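# Seat pet feeder in taped outline, scoop outside

## Task

Get the pet feeder inside the taped outline on the table so that its handle tab lines up with the red notch of the outline and each of the two steel bowls rests flat in its own well of the feeder; the scoop has to finish lying completely on the table and completely clear of the taped outline. Everything must stay this way by itself, with no arm holding it, and nothing may leave the table.

## Robot and tools

ROBOT AND FRAME. Two arms, left_arm and right_arm, each ending in a two-finger gripper. All positions are in one world frame in metres: origin on the table surface midway between the arm bases, +x pointing out across the table, +z upward, and left_arm mounted on the +y side (the names do not match image sides). Orientations are quaternions in w,x,y,z order. In a gripper's own frame the fingers extend along +z and close along y; end_effector_position sits between the finger pads, roughly 1 cm short of the tips. Reported hand positions can be somewhat wrong, especially with the arm stretched out. Joint limits (rad, base to hand): waist -2.618..3.054, shoulder 0..3.142, elbow 0..3.142, wrist pitch -1.571..1.571, wrist yaw -1.571..1.571, wrist roll -2.094..2.094.

THE 14-NUMBER ROW. Every motion command is one list of 14 numbers covering both arms: first left_arm as dx, dy, dz, rx, ry, rz, opening, then right_arm in the same order. All values lie in [-1, 1], even for an arm you want still. dx..rz are an offset, not a pose, expressed in that gripper's own axes: 1.0 equals 0.6 m of travel or 180 degrees of turn, and rx, ry, rz form a single rotation vector. The offset is counted from the gripper pose printed in the most recent result that shows it; before any result in the scene has shown it, and for any call after the first within one reply, it is counted from where the arm is when the command begins. Consequently all-zero offsets do not mean stay put: they pull the arm back to that reference pose. opening is absolute: +1 fully open (0.093 m), -1 shut. To keep an arm still, give it the offset back to its desired pose in the first call of a reply and zeros afterwards, always with its current opening.

execute_actions. Argument actions is a list holding at most one item. An empty list just reports the state. An item with rows (1 to 15 rows of 14 numbers) and optional steps (1 to 15, default 15, each 1/30 s) is an action; each row drives one step, the last row repeats to fill. Every row is measured from the same reference pose, not from the row before. An item with only steps (up to 300) is a wait that ends that many steps after the previous result, your reply time included. pictures (boolean) toggles images. A refused call moves nothing.

move. target is one 14-number row as above; speed is the path top speed in m/s, 0.002 to 0.5, default 0.25, with turning capped at twice that in rad/s. Each gripper follows a straight line toward its target, all arms finishing together in 0.5 to 10 s (cut off at 10 s if longer). Rotations take the short way. Paths ignore obstacles and the other arm, and grippers may lag, drift or exceed the speed near full reach. Faster contact hits harder; aiming past a contact presses harder. Openings are sent at the start. The result adds a move: line naming the ending (done, off_target, moving, held, fault) and active limits: limits=paced means the sent pose was clipped, limits=held means a check blocked some steps (the arm may then jump quickly). Each gripper's distance to its target is given; if only one arm is named, the other finished fine.

wait: seconds from 0 to 10; nothing new is sent.

zoom_image: camera (cam_high, cam_low, cam_left_wrist or cam_right_wrist) and region [x0, y0, x1, y1] in pixels of that camera's last full 504x504 image, origin top-left, at most 504 by 504.

finished_scene: scene is the number of the current scene. It is final and reports whether the goal holds. Answering without any tool call stops everything.

CONTROL DETAILS. Each step the commanded pose is clipped to within 70 mm and 16 degrees of the measured pose; inverse kinematics favours position over orientation. Joint friction can leave the hand up to about 31 mm off, so tiny commands may do nothing. After an action the arm goes only as far as its last clipped pose, so read the result and send the remainder. A Hand target line shows where each arm is currently driven. A pose unreachable line or HELD marks mean the clearance check altered or blocked a command. The simulation keeps running while you think.

GRIPPING. grip_measured is the finger motor position on the opening scale. Pads touch at about -0.94; add about 0.0208 per mm of object width; each gripper may read up to 0.02 off consistently. Commanding below the width reading squeezes harder, up to roughly 50-62 N per pad (less for parts under about 5 mm thick). On a rigid object the reading settles at most about 0.21 below the width value. Keep sending the same closing number to keep the hold. The last entry of each arm's Joint positions is the opening in metres, floored at zero.

HEAT. Holding loads warms motors: MOTOR HOT from 75 °C; at 90 °C that arm halts 10 s; at 100 °C it goes limp and drops. Fault stops show as OVER-TEMPERATURE FAULT lines.

CAMERAS. cam_high, cam_low, cam_left_wrist, cam_right_wrist, each 504x504, with the calibration listed (small per-scene error).

AVOID. Knocking anything off the table, dropping or slamming parts, shoving hard, and arms striking or pressing each other. Occasional outside tugs on held parts or pushes on loose ones can occur.

Each tool is called after "Call:" by a JSON object that holds its "fn" and its "kwargs".

## Session

Call:
{"fn": "execute_actions", "kwargs": {"actions": []}}

Scene clock: 0.00 s of 5400.00 s.
left_arm: end_effector_position=(+0.4357, +0.3281, +0.3128) grip_measured=+0.993 end_effector_quat_wxyz=(+0.573, -0.515, +0.436, -0.464) | right_arm: end_effector_position=(+0.3624, -0.1879, +0.3396) grip_measured=+0.991 end_effector_quat_wxyz=(+0.544, +0.088, +0.750, -0.365)
Joint positions: left_arm=[-0.214  1.46   0.874  0.683 -0.44  -1.507  0.093] | right_arm=[ 0.945  2.015  2.092 -1.222  1.416  0.666  0.093]
Joint velocities: left_arm=[0.002 0.002 0.002 0.022 0.022 0.007 0.   ] | right_arm=[ 0.017  0.007 -0.002 -0.007 -0.051 -0.007  0.   ]
Hand target (left_arm): +0.436, +0.328, +0.313; +0.573, -0.515, +0.436, -0.464
Hand target (right_arm): +0.362, -0.188, +0.340; +0.544, +0.088, +0.750, -0.365
camera_calibration (this result's frames):
cam_left_wrist: T_world_to_cam=[[-0.106503, -0.0447562, 0.993305, -0.252675], [-0.257991, -0.963529, -0.0710765, 0.49224], [0.960259, -0.263833, 0.091072, -0.277556], [0, 0, 0, 1]] pos_world=[0.366609, 0.38975, 0.311247]
cam_right_wrist: T_world_to_cam=[[-0.531476, -0.7059, 0.468229, -0.0997542], [-0.672072, 0.0149371, -0.740335, 0.536801], [0.515608, -0.708154, -0.482355, -0.0779162], [0, 0, 0, 1]] pos_world=[0.347926, -0.133611, 0.406537]

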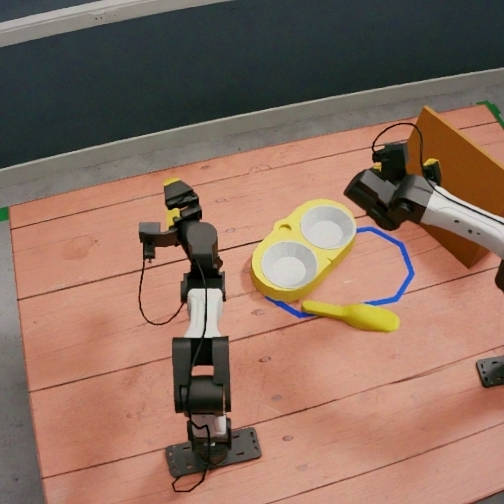

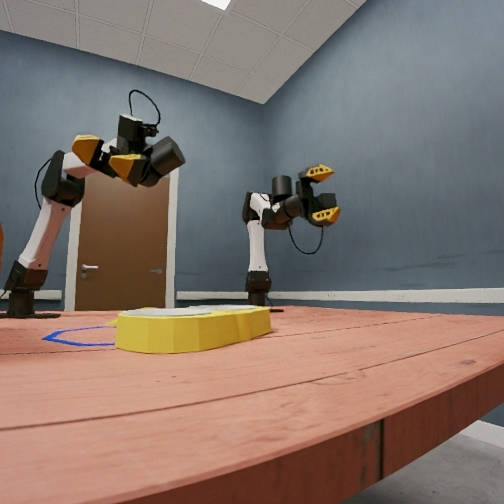

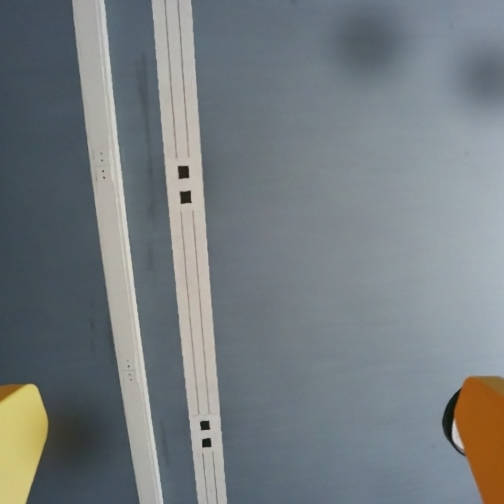

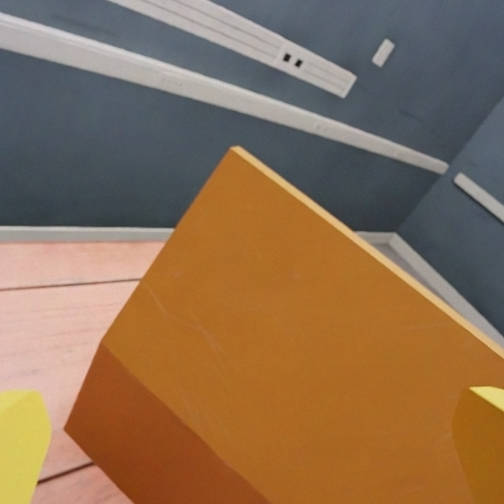

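Call:
{"fn": "zoom_image", "kwargs": {"camera": "cam_high", "region": [230, 180, 440, 350]}}

Region (230, 180, 440, 350) of cam_high's 504x504 image, scaled by 2.400, with more detail than that image has; it fills the top 408 rows of this view, and the rest is white.

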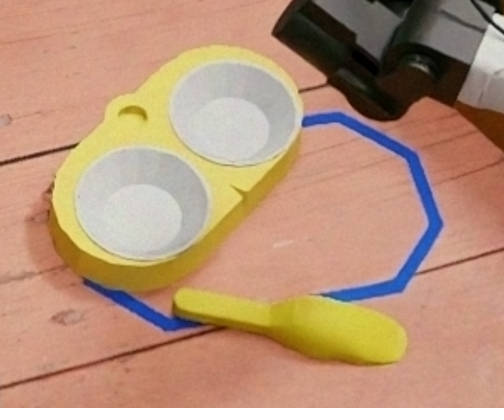

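Call:
{"fn": "move", "kwargs": {"target": [0.4,0.242,-0.432,-0.21,0.61,0.554,0.2,0.297,-0.193,-0.177,-0.319,0.332,-0.153,0.3], "speed": 0.4}}

Call:
{"fn": "move", "kwargs": {"target": [0,0,0.05,0,0,0.44,0.2,0,0,0,0,0,0,0.3], "speed": 0.4}}

Scene clock: 6.93 s of 5400.00 s.
left_arm: end_effector_position=(+0.2421, +0.0495, +0.1430) grip_measured=+0.201 end_effector_quat_wxyz=(+0.003, +0.332, +0.943, -0.005) | right_arm: end_effector_position=(+0.1556, -0.2455, +0.2530) grip_measured=+0.302 end_effector_quat_wxyz=(+0.115, -0.176, +0.977, +0.040)
Joint positions: left_arm=[-0.845  2.165  2.136 -1.533  0.006 -0.207  0.055] | right_arm=[ 0.702  1.323  1.573 -1.577  0.01   0.198  0.06 ]
Joint velocities: left_arm=[-0.017 -0.017 -0.012 -0.11  -0.081  0.007 -0.001] | right_arm=[ 0.017  0.002 -0.002 -0.022 -0.037  0.11  -0.002]
Hand target (left_arm): +0.241, +0.048, +0.141; -0.000, +0.339, +0.941, +0.000
Hand target (right_arm): +0.151, -0.249, +0.249; +0.107, -0.174, +0.978, +0.041
Off the commanded pose (left_arm): 0.004 m, 1 deg.
Off the commanded pose (right_arm): 0.007 m, 14 deg.
joint sent to its limit (right arm) — the command would take joint 4 (wrist pitch) past its lower limit, so that joint was sent only as far as its limit.
move: off_target (right_arm)
camera_calibration (this result's frames):
cam_left_wrist: T_world_to_cam=[[-0.628275, -0.777316, 0.0324081, 0.182903], [-0.693272, 0.578277, 0.43008, 0.119181], [-0.353049, 0.247741, -0.902209, 0.284955], [0, 0, 0, 1]] pos_world=[0.298141, 0.00265814, 0.199904]
cam_right_wrist: T_world_to_cam=[[0.366146, -0.930289, -0.0223476, -0.280413], [-0.913629, -0.363941, 0.181188, 0.046001], [-0.176691, -0.0459239, -0.983194, 0.343104], [0, 0, 0, 1]] pos_world=[0.205323, -0.228367, 0.322736]

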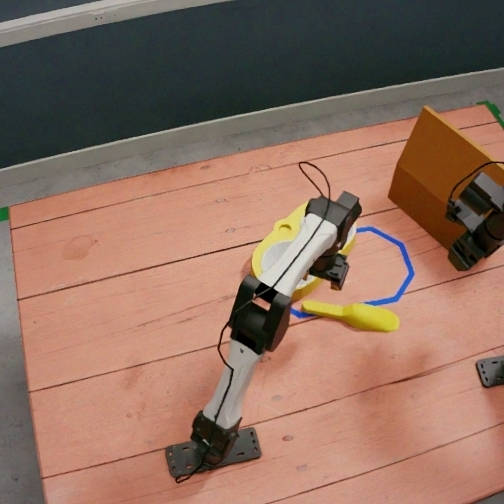

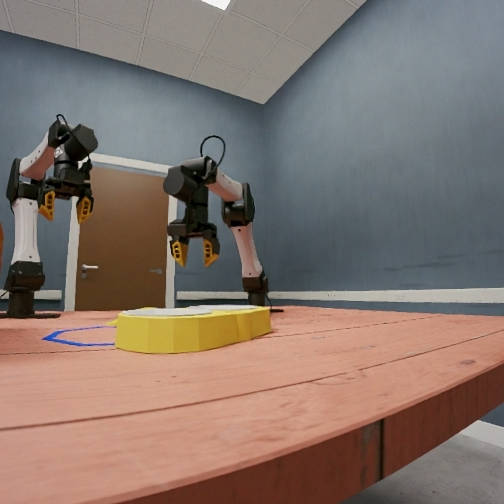

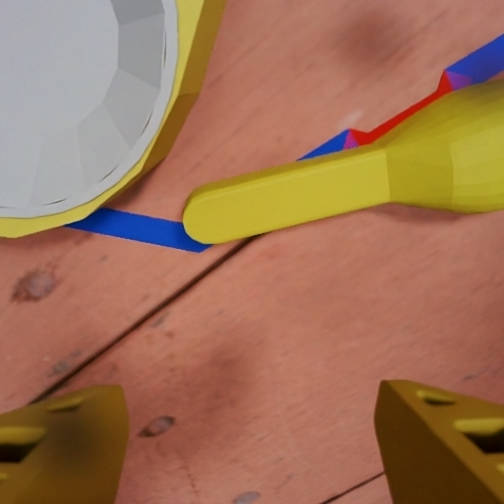

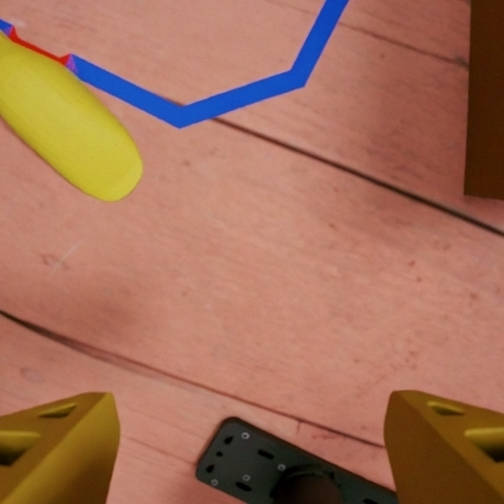

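Scene clock: 9.43 s of 5400.00 s.
left_arm: end_effector_position=(+0.2440, +0.0472, +0.1149) grip_measured=+0.201 end_effector_quat_wxyz=(+0.007, +0.855, +0.519, -0.002) | right_arm: end_effector_position=(+0.1556, -0.2455, +0.2530) grip_measured=+0.302 end_effector_quat_wxyz=(+0.115, -0.176, +0.977, +0.040)
Joint positions: left_arm=[-0.845  2.154  2.007 -1.41   0.006  1.166  0.055] | right_arm=[ 0.702  1.323  1.573 -1.577  0.01   0.198  0.06 ]
Joint velocities: left_arm=[-0.017  0.002  0.022 -0.051  0.066 -0.022 -0.001] | right_arm=[-0.002 -0.002 -0.002 -0.037 -0.066 -0.051 -0.001]
Hand target (left_arm): +0.243, +0.049, +0.113; +0.005, +0.857, +0.515, -0.002
Hand target (right_arm): +0.156, -0.245, +0.253; +0.115, -0.176, +0.977, +0.040
Off the commanded pose (left_arm): 0.003 m, 1 deg.
Off the commanded pose (right_arm): 0.000 m, 0 deg.
move: done
camera_calibration (this result's frames):
cam_left_wrist: T_world_to_cam=[[-0.886036, 0.463391, 0.0144406, 0.189609], [0.424285, 0.797921, 0.428142, -0.148903], [0.186874, 0.385476, -0.903596, 0.122787], [0, 0, 0, 1]] pos_world=[0.208232, -0.0163813, 0.171963]
cam_right_wrist: T_world_to_cam=[[0.366146, -0.930289, -0.0223476, -0.280413], [-0.913629, -0.363941, 0.181188, 0.046001], [-0.176691, -0.0459239, -0.983194, 0.343104], [0, 0, 0, 1]] pos_world=[0.205323, -0.228367, 0.322736]

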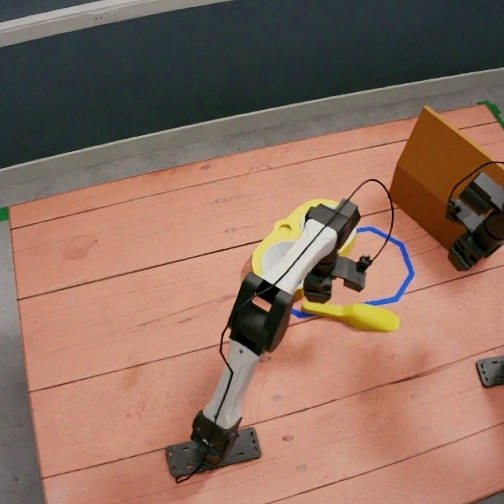

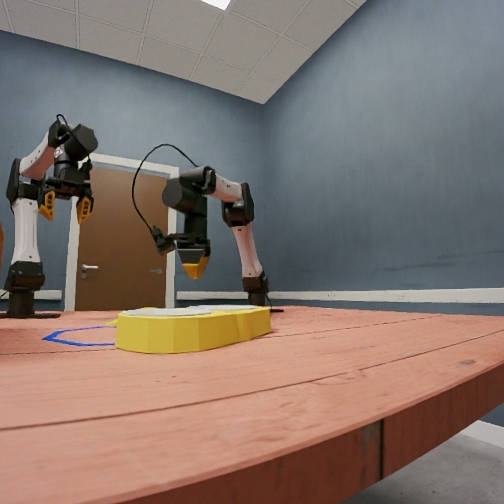

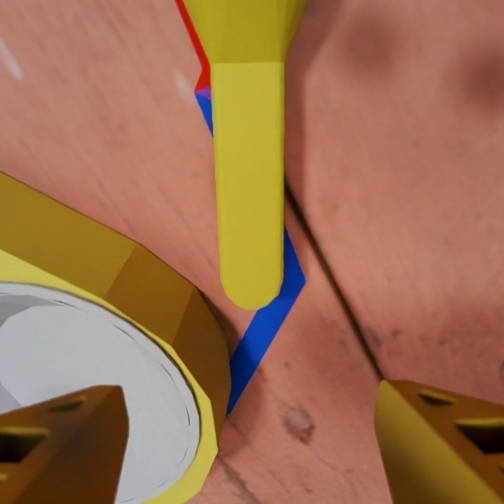

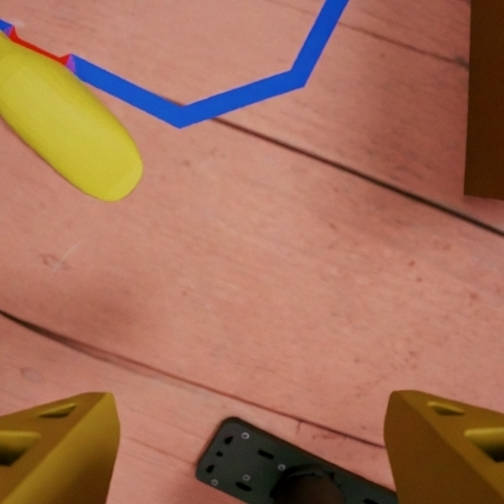

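Call:
{"fn": "move", "kwargs": {"target": [-0.088,0,0.04,0,0,0,0.0,0,0,0,0,0,0,0.3]}}

Call:
{"fn": "move", "kwargs": {"target": [0,0,0.125,0,0,0,0.0,0,0,0,0,0,0,0.3], "speed": 0.1}}

Call:
{"fn": "execute_actions", "kwargs": {"actions": [{"rows":[[0,0,0,0,0,0,-0.7,0,0,0,0,0,0,0.3]],"steps":12}]}}

Scene clock: 11.37 s of 5400.00 s.
left_arm: end_effector_position=(+0.2178, +0.0038, +0.0919) grip_measured=+0.002 end_effector_quat_wxyz=(+0.003, +0.857, +0.515, -0.002) | right_arm: end_effector_position=(+0.1556, -0.2455, +0.2530) grip_measured=+0.302 end_effector_quat_wxyz=(+0.115, -0.176, +0.977, +0.040)
Joint positions: left_arm=[-0.954  2.253  2.076 -1.389  0.005  1.066  0.045] | right_arm=[ 0.702  1.323  1.573 -1.577  0.01   0.198  0.06 ]
Joint velocities: left_arm=[-0.002 -0.012 -0.007 -0.037 -0.007 -0.007 -0.   ] | right_arm=[ 0.007  0.022 -0.002 -0.022 -0.022  0.007 -0.001]
Hand target (left_arm): +0.220, +0.000, +0.091; +0.006, +0.855, +0.519, -0.001
Hand target (right_arm): +0.156, -0.245, +0.253; +0.115, -0.176, +0.977, +0.040
Off the commanded pose (left_arm): 0.004 m, 1 deg.
Off the commanded pose (right_arm): 0.000 m, 0 deg.
move: done
camera_calibration (this result's frames):
cam_left_wrist: T_world_to_cam=[[-0.881486, 0.471679, 0.0223781, 0.185033], [0.434047, 0.790673, 0.431787, -0.0957271], [0.185971, 0.390327, -0.901698, 0.123664], [0, 0, 0, 1]] pos_world=[0.181656, -0.0598568, 0.148701]
cam_right_wrist: T_world_to_cam=[[0.366146, -0.930289, -0.0223476, -0.280413], [-0.913629, -0.363941, 0.181188, 0.046001], [-0.176691, -0.0459239, -0.983194, 0.343104], [0, 0, 0, 1]] pos_world=[0.205323, -0.228367, 0.322736]

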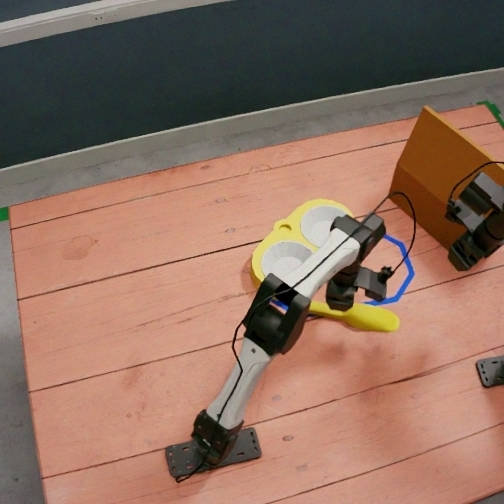

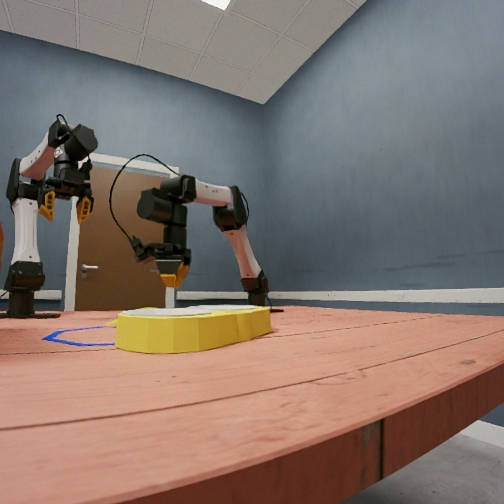

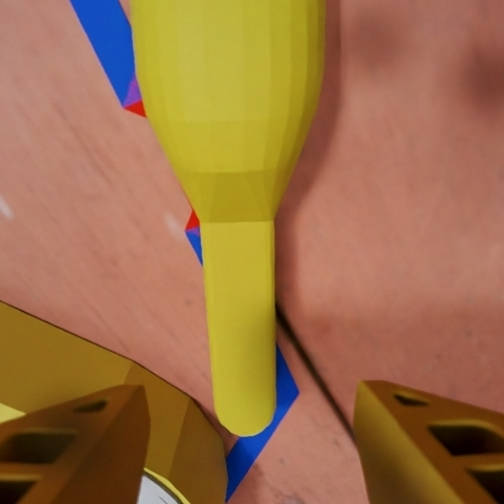

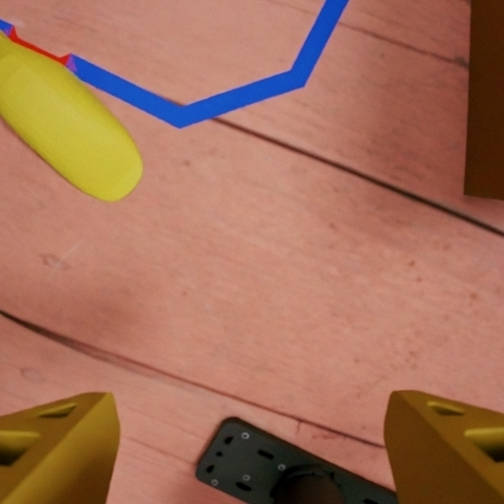

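Scene clock: 12.67 s of 5400.00 s.
left_arm: end_effector_position=(+0.2205, -0.0005, +0.0283) grip_measured=+0.002 end_effector_quat_wxyz=(+0.015, +0.857, +0.515, -0.002) | right_arm: end_effector_position=(+0.1556, -0.2455, +0.2530) grip_measured=+0.302 end_effector_quat_wxyz=(+0.115, -0.176, +0.977, +0.040)
Joint positions: left_arm=[-0.954  2.267  1.845 -1.12   0.005  1.066  0.045] | right_arm=[ 0.702  1.323  1.573 -1.577  0.01   0.198  0.06 ]
Joint velocities: left_arm=[-0.002 -0.002 -0.022  0.022 -0.022 -0.051  0.   ] | right_arm=[-0.002  0.012  0.002 -0.066 -0.022  0.022  0.001]
Hand target (left_arm): +0.219, +0.004, +0.017; +0.003, +0.857, +0.515, -0.002
Hand target (right_arm): +0.156, -0.245, +0.253; +0.115, -0.176, +0.977, +0.040
Off the commanded pose (left_arm): 0.012 m, 1 deg.
Off the commanded pose (right_arm): 0.000 m, 0 deg.
move: off_target (left_arm)
camera_calibration (this result's frames):
cam_left_wrist: T_world_to_cam=[[-0.881642, 0.471918, 0.000985031, 0.19155], [0.428368, 0.799402, 0.421257, -0.0645353], [0.198011, 0.371819, -0.906941, 0.0649291], [0, 0, 0, 1]] pos_world=[0.183667, -0.0629483, 0.0858842]
cam_right_wrist: T_world_to_cam=[[0.366146, -0.930289, -0.0223476, -0.280413], [-0.913629, -0.363941, 0.181188, 0.046001], [-0.176691, -0.0459239, -0.983194, 0.343104], [0, 0, 0, 1]] pos_world=[0.205323, -0.228367, 0.322736]

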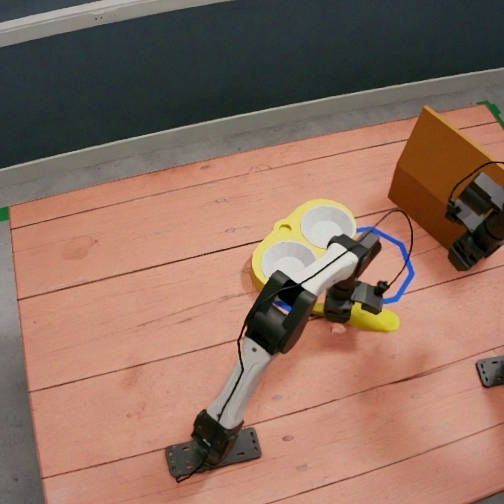

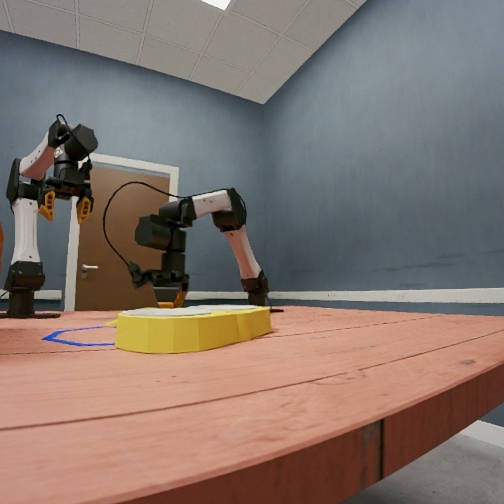

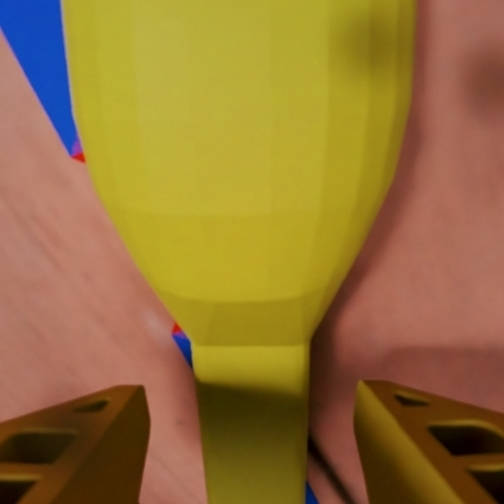

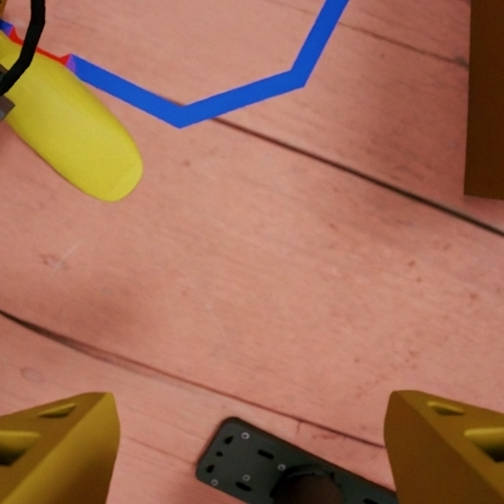

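Scene clock: 13.07 s of 5400.00 s.
left_arm: end_effector_position=(+0.2205, -0.0005, +0.0283) grip_measured=-0.698 end_effector_quat_wxyz=(+0.015, +0.857, +0.515, -0.002) | right_arm: end_effector_position=(+0.1556, -0.2455, +0.2530) grip_measured=+0.302 end_effector_quat_wxyz=(+0.115, -0.176, +0.977, +0.040)
Joint positions: left_arm=[-0.954  2.267  1.845 -1.12   0.005  1.066  0.012] | right_arm=[ 0.702  1.323  1.573 -1.577  0.01   0.198  0.06 ]
Joint velocities: left_arm=[-0.002 -0.007 -0.007 -0.066  0.037  0.066 -0.002] | right_arm=[ 0.012  0.007  0.002 -0.037  0.007 -0.051 -0.001]
Hand target (left_arm): +0.221, -0.000, +0.028; +0.015, +0.857, +0.515, -0.002
Hand target (right_arm): +0.156, -0.245, +0.253; +0.115, -0.176, +0.977, +0.040
Off the commanded pose (left_arm): 0.000 m, 0 deg.
Off the commanded pose (right_arm): 0.000 m, 0 deg.
Steps of this call (steps 1 to 12: all 12 steps of this action). Readings (end_effector_position):
1: left_arm (+0.2205, -0.0005, +0.0283) | right_arm (+0.1556, -0.2455, +0.2530)
2: left_arm (+0.2205, -0.0005, +0.0283) | right_arm (+0.1556, -0.2455, +0.2530)
4: left_arm (+0.2205, -0.0005, +0.0283) | right_arm (+0.1556, -0.2455, +0.2530)
8: left_arm (+0.2205, -0.0005, +0.0283) | right_arm (+0.1556, -0.2455, +0.2530)
12: the state above
camera_calibration (this result's frames):
cam_left_wrist: T_world_to_cam=[[-0.881642, 0.471918, 0.000985031, 0.19155], [0.428368, 0.799402, 0.421257, -0.0645353], [0.198011, 0.371819, -0.906941, 0.0649291], [0, 0, 0, 1]] pos_world=[0.183667, -0.0629483, 0.0858842]
cam_right_wrist: T_world_to_cam=[[0.366146, -0.930289, -0.0223476, -0.280413], [-0.913629, -0.363941, 0.181188, 0.046001], [-0.176691, -0.0459239, -0.983194, 0.343104], [0, 0, 0, 1]] pos_world=[0.205323, -0.228367, 0.322736]

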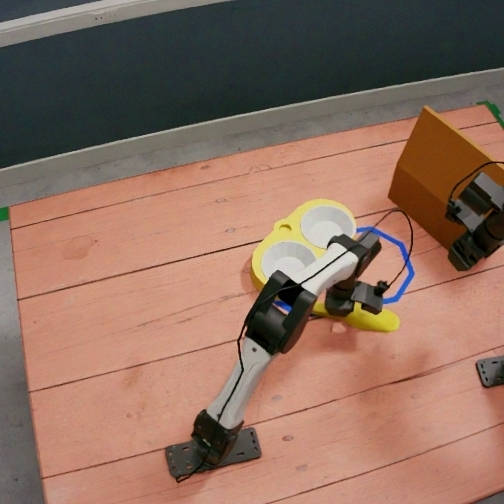

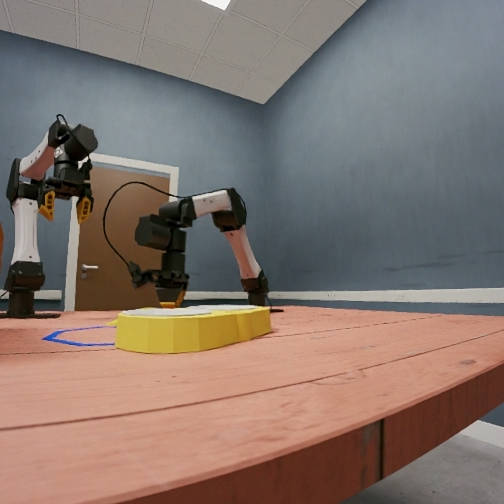

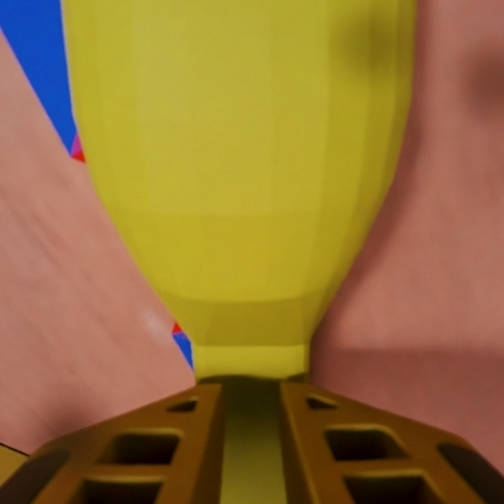

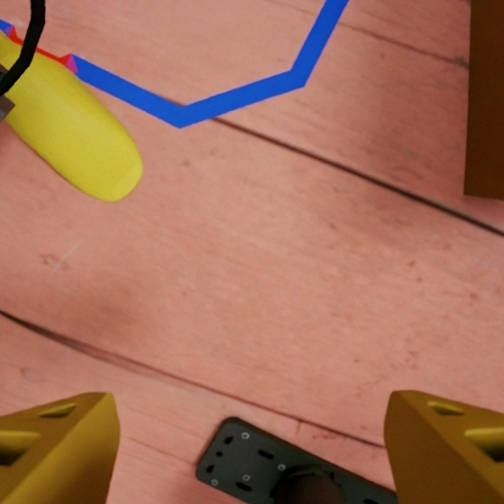

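Call:
{"fn": "execute_actions", "kwargs": {"actions": [{"rows":[[0,0,0,0,0,0,0.0,0,0,0,0,0,0,0.3]],"steps":8}], "pictures": false}}

Call:
{"fn": "move", "kwargs": {"target": [0,0,0.042,0,0,0,0.0,0,0,0,0,0,0,0.3], "speed": 0.05}}

Call:
{"fn": "execute_actions", "kwargs": {"actions": [{"rows":[[0,0,0,0,0,0,-0.7,0,0,0,0,0,0,0.3]],"steps":12}]}}

Scene clock: 13.97 s of 5400.00 s.
left_arm: end_effector_position=(+0.2205, -0.0005, +0.0283) grip_measured=-0.002 end_effector_quat_wxyz=(+0.015, +0.857, +0.515, -0.002) | right_arm: end_effector_position=(+0.1556, -0.2455, +0.2530) grip_measured=+0.302 end_effector_quat_wxyz=(+0.115, -0.176, +0.977, +0.040)
Joint positions: left_arm=[-0.954  2.267  1.845 -1.12   0.005  1.066  0.045] | right_arm=[ 0.702  1.323  1.573 -1.577  0.01   0.198  0.06 ]
Joint velocities: left_arm=[-0.007  0.007 -0.002 -0.022  0.037 -0.007 -0.001] | right_arm=[ 0.012  0.007 -0.017 -0.081 -0.037 -0.007 -0.   ]
Hand target (left_arm): +0.221, -0.000, +0.028; +0.015, +0.857, +0.515, -0.002
Hand target (right_arm): +0.156, -0.245, +0.253; +0.115, -0.176, +0.977, +0.040
Off the commanded pose (left_arm): 0.000 m, 0 deg.
Off the commanded pose (right_arm): 0.000 m, 0 deg.
Steps of this call (steps 1 to 19: nothing new was sent; steps 20 to 27: all 8 steps of this action). Readings (end_effector_position):
20: left_arm (+0.2205, -0.0005, +0.0283) | right_arm (+0.1556, -0.2455, +0.2530)
21: left_arm (+0.2205, -0.0005, +0.0283) | right_arm (+0.1556, -0.2455, +0.2530)
23: left_arm (+0.2205, -0.0005, +0.0283) | right_arm (+0.1556, -0.2455, +0.2530)
27: the state above

Scene clock: 15.10 s of 5400.00 s.
left_arm: end_effector_position=(+0.2241, -0.0059, +0.0164) grip_measured=-0.002 end_effector_quat_wxyz=(+0.029, +0.857, +0.515, -0.001) | right_arm: end_effector_position=(+0.1556, -0.2455, +0.2530) grip_measured=+0.302 end_effector_quat_wxyz=(+0.115, -0.176, +0.977, +0.040)
Joint positions: left_arm=[-0.954  2.275  1.81  -1.047  0.005  1.066  0.045] | right_arm=[ 0.702  1.323  1.573 -1.577  0.01   0.198  0.06 ]
Joint velocities: left_arm=[-0.012 -0.007  0.022 -0.022  0.007 -0.037  0.   ] | right_arm=[ 0.002 -0.007 -0.012 -0.037 -0.007  0.037 -0.   ]
Hand target (left_arm): +0.221, -0.001, +0.003; +0.015, +0.857, +0.515, -0.002
Hand target (right_arm): +0.156, -0.245, +0.253; +0.115, -0.176, +0.977, +0.040
Off the commanded pose (left_arm): 0.014 m, 2 deg.
Off the commanded pose (right_arm): 0.000 m, 0 deg.
move: off_target (left_arm)
camera_calibration (this result's frames):
cam_left_wrist: T_world_to_cam=[[-0.881457, 0.471633, -0.024419, 0.197615], [0.421809, 0.809484, 0.408426, -0.0549306], [0.212394, 0.34971, -0.912465, 0.052143], [0, 0, 0, 1]] pos_world=[0.186284, -0.0669712, 0.0748393]
cam_right_wrist: T_world_to_cam=[[0.366146, -0.930289, -0.0223476, -0.280413], [-0.913629, -0.363941, 0.181188, 0.046001], [-0.176691, -0.0459239, -0.983194, 0.343104], [0, 0, 0, 1]] pos_world=[0.205323, -0.228367, 0.322736]

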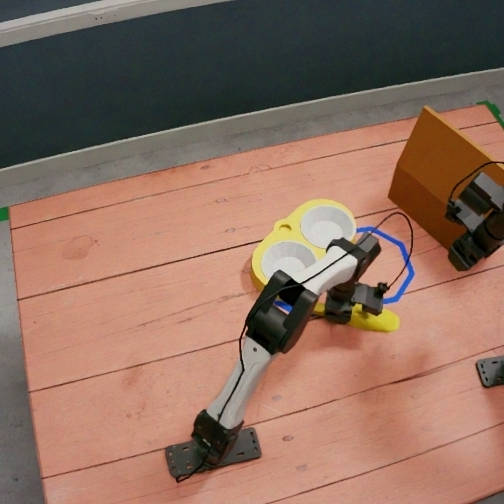

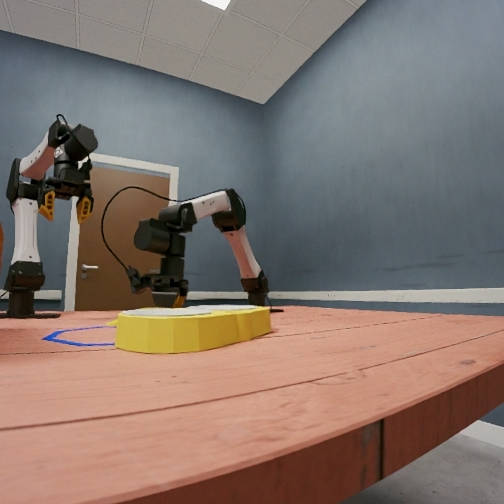

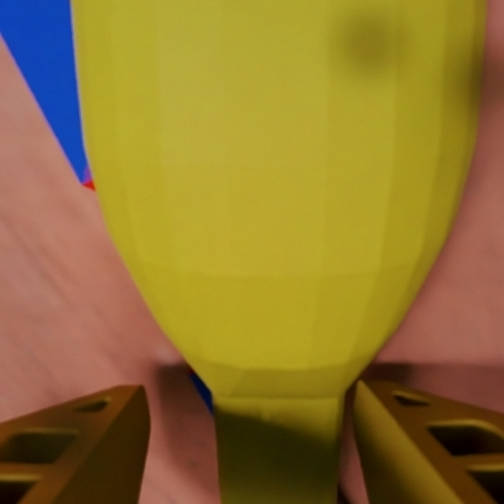

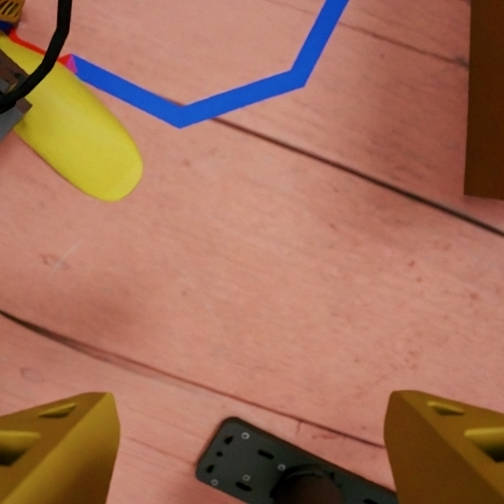

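Scene clock: 15.50 s of 5400.00 s.
left_arm: end_effector_position=(+0.2241, -0.0060, +0.0164) grip_measured=-0.567 end_effector_quat_wxyz=(+0.029, +0.857, +0.515, -0.001) | right_arm: end_effector_position=(+0.1556, -0.2455, +0.2530) grip_measured=+0.302 end_effector_quat_wxyz=(+0.115, -0.176, +0.977, +0.040)
Joint positions: left_arm=[-0.954  2.275  1.81  -1.047  0.005  1.066  0.018] | right_arm=[ 0.702  1.323  1.573 -1.577  0.01   0.198  0.06 ]
Joint velocities: left_arm=[ 0.012 -0.002 -0.017 -0.022  0.11  -0.051 -0.002] | right_arm=[ 0.012  0.007 -0.012  0.022 -0.007  0.007 -0.001]
Hand target (left_arm): +0.224, -0.006, +0.016; +0.029, +0.857, +0.515, -0.001
Hand target (right_arm): +0.156, -0.245, +0.253; +0.115, -0.176, +0.977, +0.040
Off the commanded pose (left_arm): 0.000 m, 0 deg.
Off the commanded pose (right_arm): 0.000 m, 0 deg.
Steps of this call (steps 1 to 12: all 12 steps of this action). Readings (end_effector_position):
1: left_arm (+0.2241, -0.0059, +0.0164) | right_arm (+0.1556, -0.2455, +0.2530)
2: left_arm (+0.2241, -0.0059, +0.0164) | right_arm (+0.1556, -0.2455, +0.2530)
4: left_arm (+0.2241, -0.0060, +0.0164) | right_arm (+0.1556, -0.2455, +0.2530)
8: left_arm (+0.2241, -0.0060, +0.0164) | right_arm (+0.1556, -0.2455, +0.2530)
12: the state above
camera_calibration (this result's frames):
cam_left_wrist: T_world_to_cam=[[-0.881451, 0.471625, -0.0247531, 0.1977], [0.421724, 0.809615, 0.408255, -0.0548688], [0.212584, 0.349418, -0.912532, 0.0521211], [0, 0, 0, 1]] pos_world=[0.186322, -0.0670299, 0.0748564]
cam_right_wrist: T_world_to_cam=[[0.366146, -0.930289, -0.0223476, -0.280413], [-0.913629, -0.363941, 0.181188, 0.046001], [-0.176691, -0.0459239, -0.983194, 0.343104], [0, 0, 0, 1]] pos_world=[0.205323, -0.228367, 0.322736]

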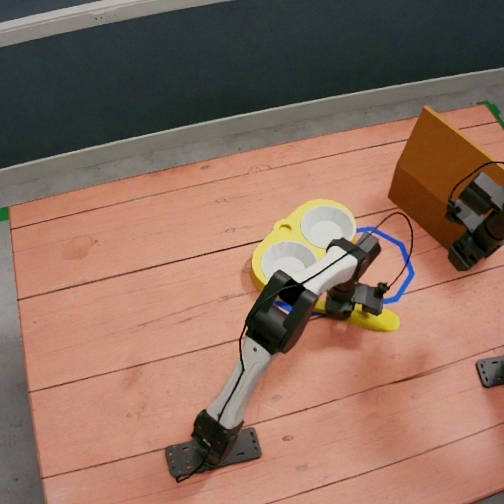

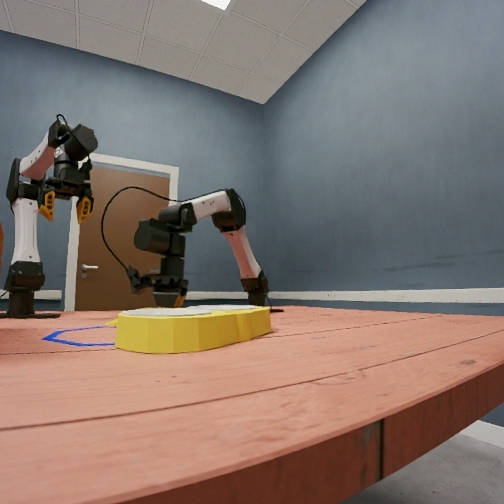

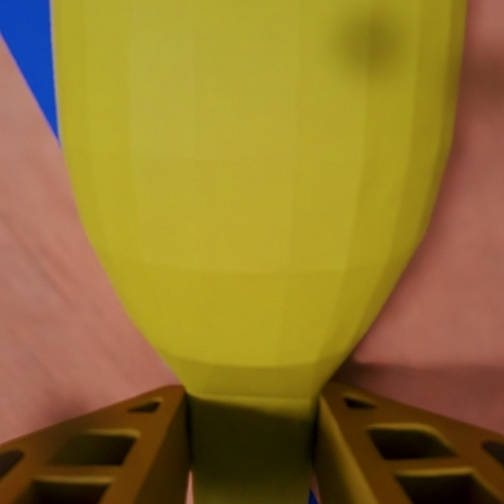

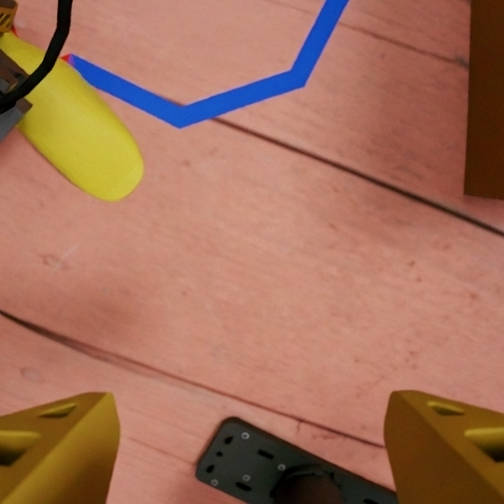

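Call:
{"fn": "move", "kwargs": {"target": [0,-0.38,-0.028,0,0,-0.16,-0.7,0,0,0,0,0,0,0.3], "speed": 0.2}}

Call:
{"fn": "execute_actions", "kwargs": {"actions": [{"rows":[[0,0,0,0,0,0,0.3,0,0,0,0,0,0,0.3]],"steps":10}], "pictures": false}}

Call:
{"fn": "move", "kwargs": {"target": [0,0,-0.13,0,0,0,0.3,0,0,0,0,0,0,0.3]}}

Scene clock: 18.70 s of 5400.00 s.
left_arm: end_effector_position=(+0.0252, +0.0999, +0.0191) grip_measured=-0.567 end_effector_quat_wxyz=(+0.023, +0.703, +0.711, -0.002) | right_arm: end_effector_position=(+0.1556, -0.2455, +0.2530) grip_measured=+0.302 end_effector_quat_wxyz=(+0.115, -0.176, +0.977, +0.040)
Joint positions: left_arm=[-1.377  1.656  0.941 -0.815 -0.024  0.143  0.018] | right_arm=[ 0.702  1.323  1.573 -1.577  0.01   0.198  0.06 ]
Joint velocities: left_arm=[-0.017 -0.012  0.012 -0.095 -0.007  0.007  0.   ] | right_arm=[ 0.012  0.002  0.007  0.066  0.022 -0.022 -0.001]
Hand target (left_arm): +0.023, +0.102, +0.018; +0.028, +0.702, +0.711, -0.002
Hand target (right_arm): +0.156, -0.245, +0.253; +0.115, -0.176, +0.977, +0.040
Off the commanded pose (left_arm): 0.004 m, 1 deg.
Off the commanded pose (right_arm): 0.000 m, 0 deg.
move: done
camera_calibration (this result's frames):
cam_left_wrist: T_world_to_cam=[[-0.999948, -0.00871171, -0.00523124, 0.0230736], [-0.0100837, 0.914351, 0.404797, -0.0573511], [0.00125672, 0.404829, -0.914392, 0.0597338], [0, 0, 0, 1]] pos_world=[0.022419, 0.028458, 0.0779564]
cam_right_wrist: T_world_to_cam=[[0.366146, -0.930289, -0.0223476, -0.280413], [-0.913629, -0.363941, 0.181188, 0.046001], [-0.176691, -0.0459239, -0.983194, 0.343104], [0, 0, 0, 1]] pos_world=[0.205323, -0.228367, 0.322736]

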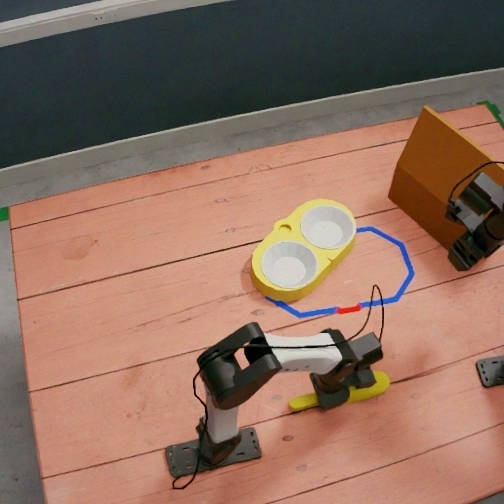

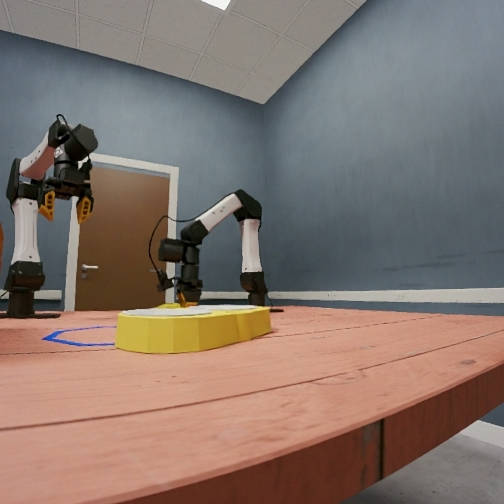

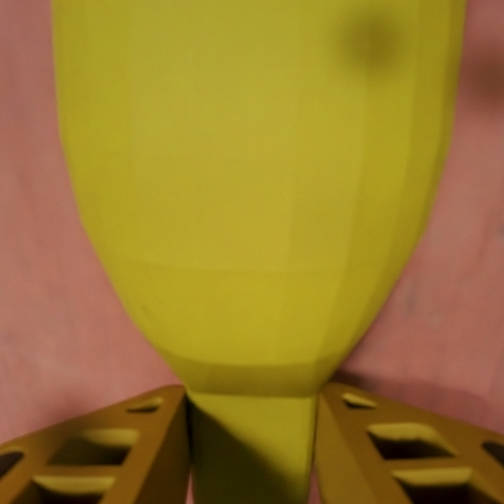

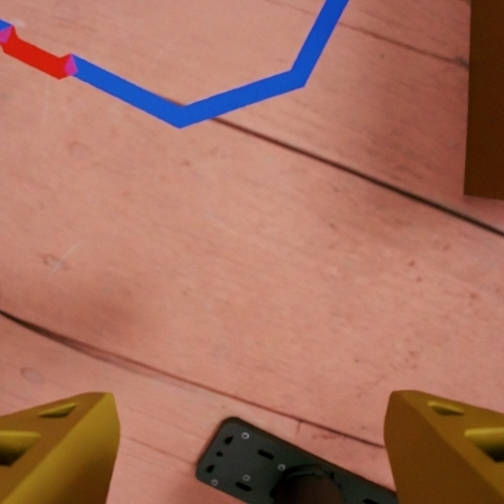

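Scene clock: 19.03 s of 5400.00 s.
left_arm: end_effector_position=(+0.0252, +0.0999, +0.0191) grip_measured=+0.298 end_effector_quat_wxyz=(+0.023, +0.703, +0.711, -0.002) | right_arm: end_effector_position=(+0.1556, -0.2455, +0.2530) grip_measured=+0.302 end_effector_quat_wxyz=(+0.115, -0.176, +0.977, +0.040)
Joint positions: left_arm=[-1.377  1.656  0.941 -0.815 -0.024  0.143  0.06 ] | right_arm=[ 0.702  1.323  1.573 -1.577  0.01   0.198  0.06 ]
Joint velocities: left_arm=[-0.007  0.002 -0.002  0.007  0.066 -0.022 -0.001] | right_arm=[ 0.022 -0.002  0.012 -0.022  0.007  0.022 -0.   ]
Hand target (left_arm): +0.025, +0.100, +0.019; +0.023, +0.703, +0.711, -0.002
Hand target (right_arm): +0.156, -0.245, +0.253; +0.115, -0.176, +0.977, +0.040
Off the commanded pose (left_arm): 0.000 m, 0 deg.
Off the commanded pose (right_arm): 0.000 m, 0 deg.
Steps of this call (steps 1 to 10: all 10 steps of this action). Readings (end_effector_position):
1: left_arm (+0.0252, +0.0999, +0.0191) | right_arm (+0.1556, -0.2455, +0.2530)
2: left_arm (+0.0252, +0.0999, +0.0191) | right_arm (+0.1556, -0.2455, +0.2530)
4: left_arm (+0.0252, +0.0999, +0.0191) | right_arm (+0.1556, -0.2455, +0.2530)
8: left_arm (+0.0252, +0.0999, +0.0191) | right_arm (+0.1556, -0.2455, +0.2530)
10: the state above

Scene clock: 20.33 s of 5400.00 s.
left_arm: end_effector_position=(+0.0246, +0.1036, +0.0935) grip_measured=+0.298 end_effector_quat_wxyz=(+0.023, +0.702, +0.712, -0.002) | right_arm: end_effector_position=(+0.1556, -0.2455, +0.2530) grip_measured=+0.302 end_effector_quat_wxyz=(+0.115, -0.176, +0.977, +0.040)
Joint positions: left_arm=[-1.377  1.55   1.143 -1.124 -0.024  0.141  0.06 ] | right_arm=[ 0.702  1.323  1.573 -1.577  0.01   0.198  0.06 ]
Joint velocities: left_arm=[-0.022 -0.012  0.002  0.022  0.037  0.007 -0.   ] | right_arm=[-0.007 -0.007  0.007 -0.007 -0.081  0.022  0.001]
Hand target (left_arm): +0.022, +0.103, +0.097; +0.024, +0.703, +0.711, -0.002
Hand target (right_arm): +0.156, -0.245, +0.253; +0.115, -0.176, +0.977, +0.040
Off the commanded pose (left_arm): 0.004 m, 0 deg.
Off the commanded pose (right_arm): 0.000 m, 0 deg.
move: done
camera_calibration (this result's frames):
cam_left_wrist: T_world_to_cam=[[-0.999927, -0.0109944, -0.00503891, 0.0231384], [-0.0120932, 0.914048, 0.405426, -0.0908349], [0.000148388, 0.405457, -0.914114, 0.126181], [0, 0, 0, 1]] pos_world=[0.0220195, 0.0321207, 0.152287]
cam_right_wrist: T_world_to_cam=[[0.366146, -0.930289, -0.0223476, -0.280413], [-0.913629, -0.363941, 0.181188, 0.046001], [-0.176691, -0.0459239, -0.983194, 0.343104], [0, 0, 0, 1]] pos_world=[0.205323, -0.228367, 0.322736]

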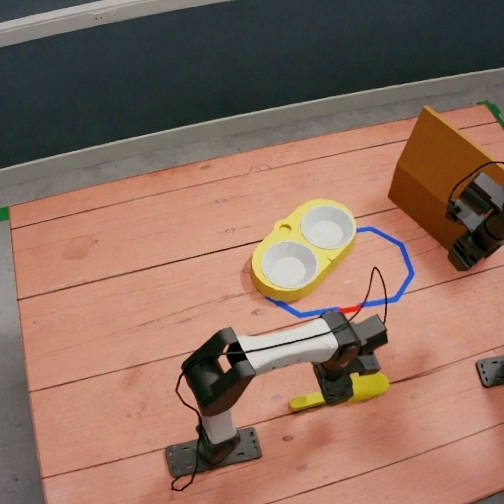

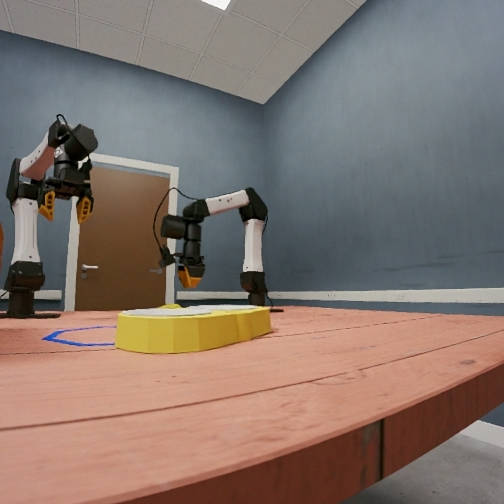

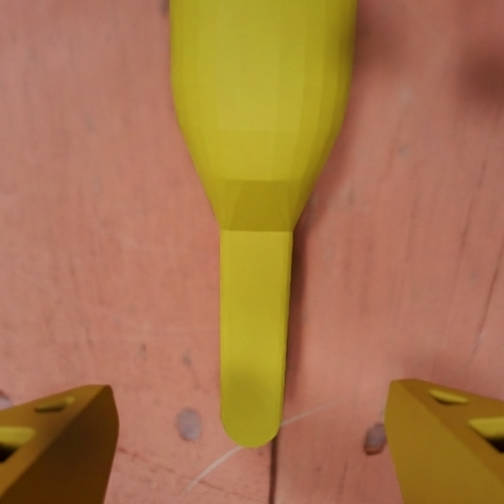

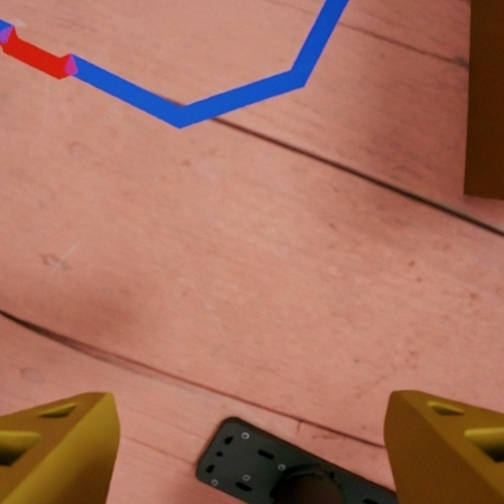

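Call:
{"fn": "move", "kwargs": {"target": [0.3,0.13,-0.12,0,0,0,0.3,-0.315,0.357,0.355,0.064,0.055,0.444,0.4], "speed": 0.35}}

Scene clock: 24.87 s of 5400.00 s.
left_arm: end_effector_position=(+0.0957, +0.2849, +0.1540) grip_measured=+0.298 end_effector_quat_wxyz=(+0.016, +0.702, +0.712, -0.013) | right_arm: end_effector_position=(+0.3004, +0.0370, +0.1039) grip_measured=+0.398 end_effector_quat_wxyz=(+0.025, +0.496, +0.862, +0.101)
Joint positions: left_arm=[-0.569  1.067  1.033 -1.51   0.031  0.948  0.06 ] | right_arm=[ 1.014  2.67   2.871 -1.563  0.013  1.912  0.064]
Joint velocities: left_arm=[-0.002 -0.012  0.022  0.022  0.007 -0.037  0.001] | right_arm=[-0.002 -0.012  0.007 -0.081 -0.051  0.095  0.   ]
Hand target (left_arm): +0.096, +0.285, +0.160; +0.026, +0.702, +0.712, -0.014
Hand target (right_arm): +0.297, +0.041, +0.098; +0.019, +0.496, +0.862, +0.099
Off the commanded pose (left_arm): 0.008 m, 1 deg.
Off the commanded pose (right_arm): 0.008 m, 12 deg.
elbow stopped short (right arm): the move would have taken joint 3 (elbow) straighter than the controller allows; a more bent joint 3 avoids this.
move: off_target (right_arm)
camera_calibration (this result's frames):
cam_left_wrist: T_world_to_cam=[[-0.999736, -0.0106942, 0.0203428, 0.0924615], [-0.00163364, 0.915971, 0.401241, -0.281117], [-0.0229243, 0.401101, -0.915747, 0.111717], [0, 0, 0, 1]] pos_world=[0.0945389, 0.213674, 0.213219]
cam_right_wrist: T_world_to_cam=[[-0.843167, -0.503498, -0.188572, 0.290762], [-0.529623, 0.71743, 0.452542, 0.124519], [-0.0925665, 0.48144, -0.871577, 0.178723], [0, 0, 0, 1]] pos_world=[0.327653, -0.0289797, 0.15425]

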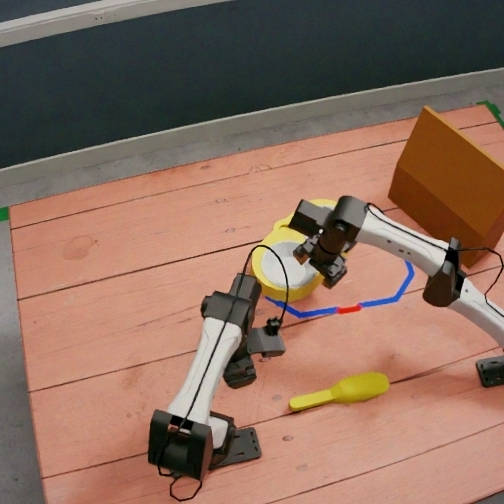

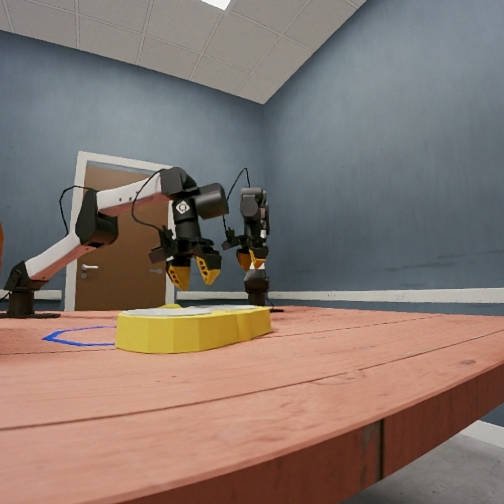

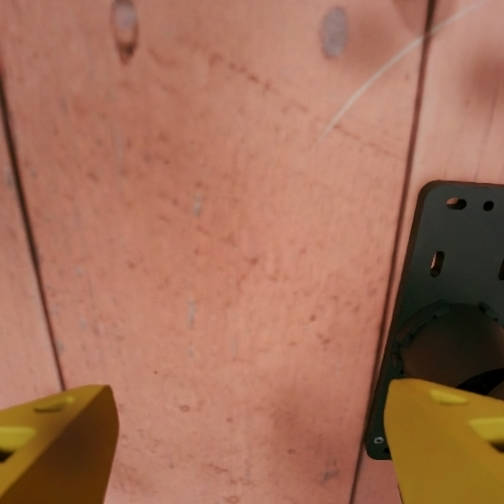

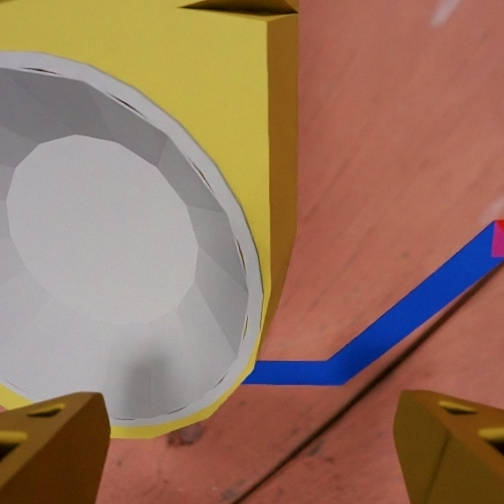

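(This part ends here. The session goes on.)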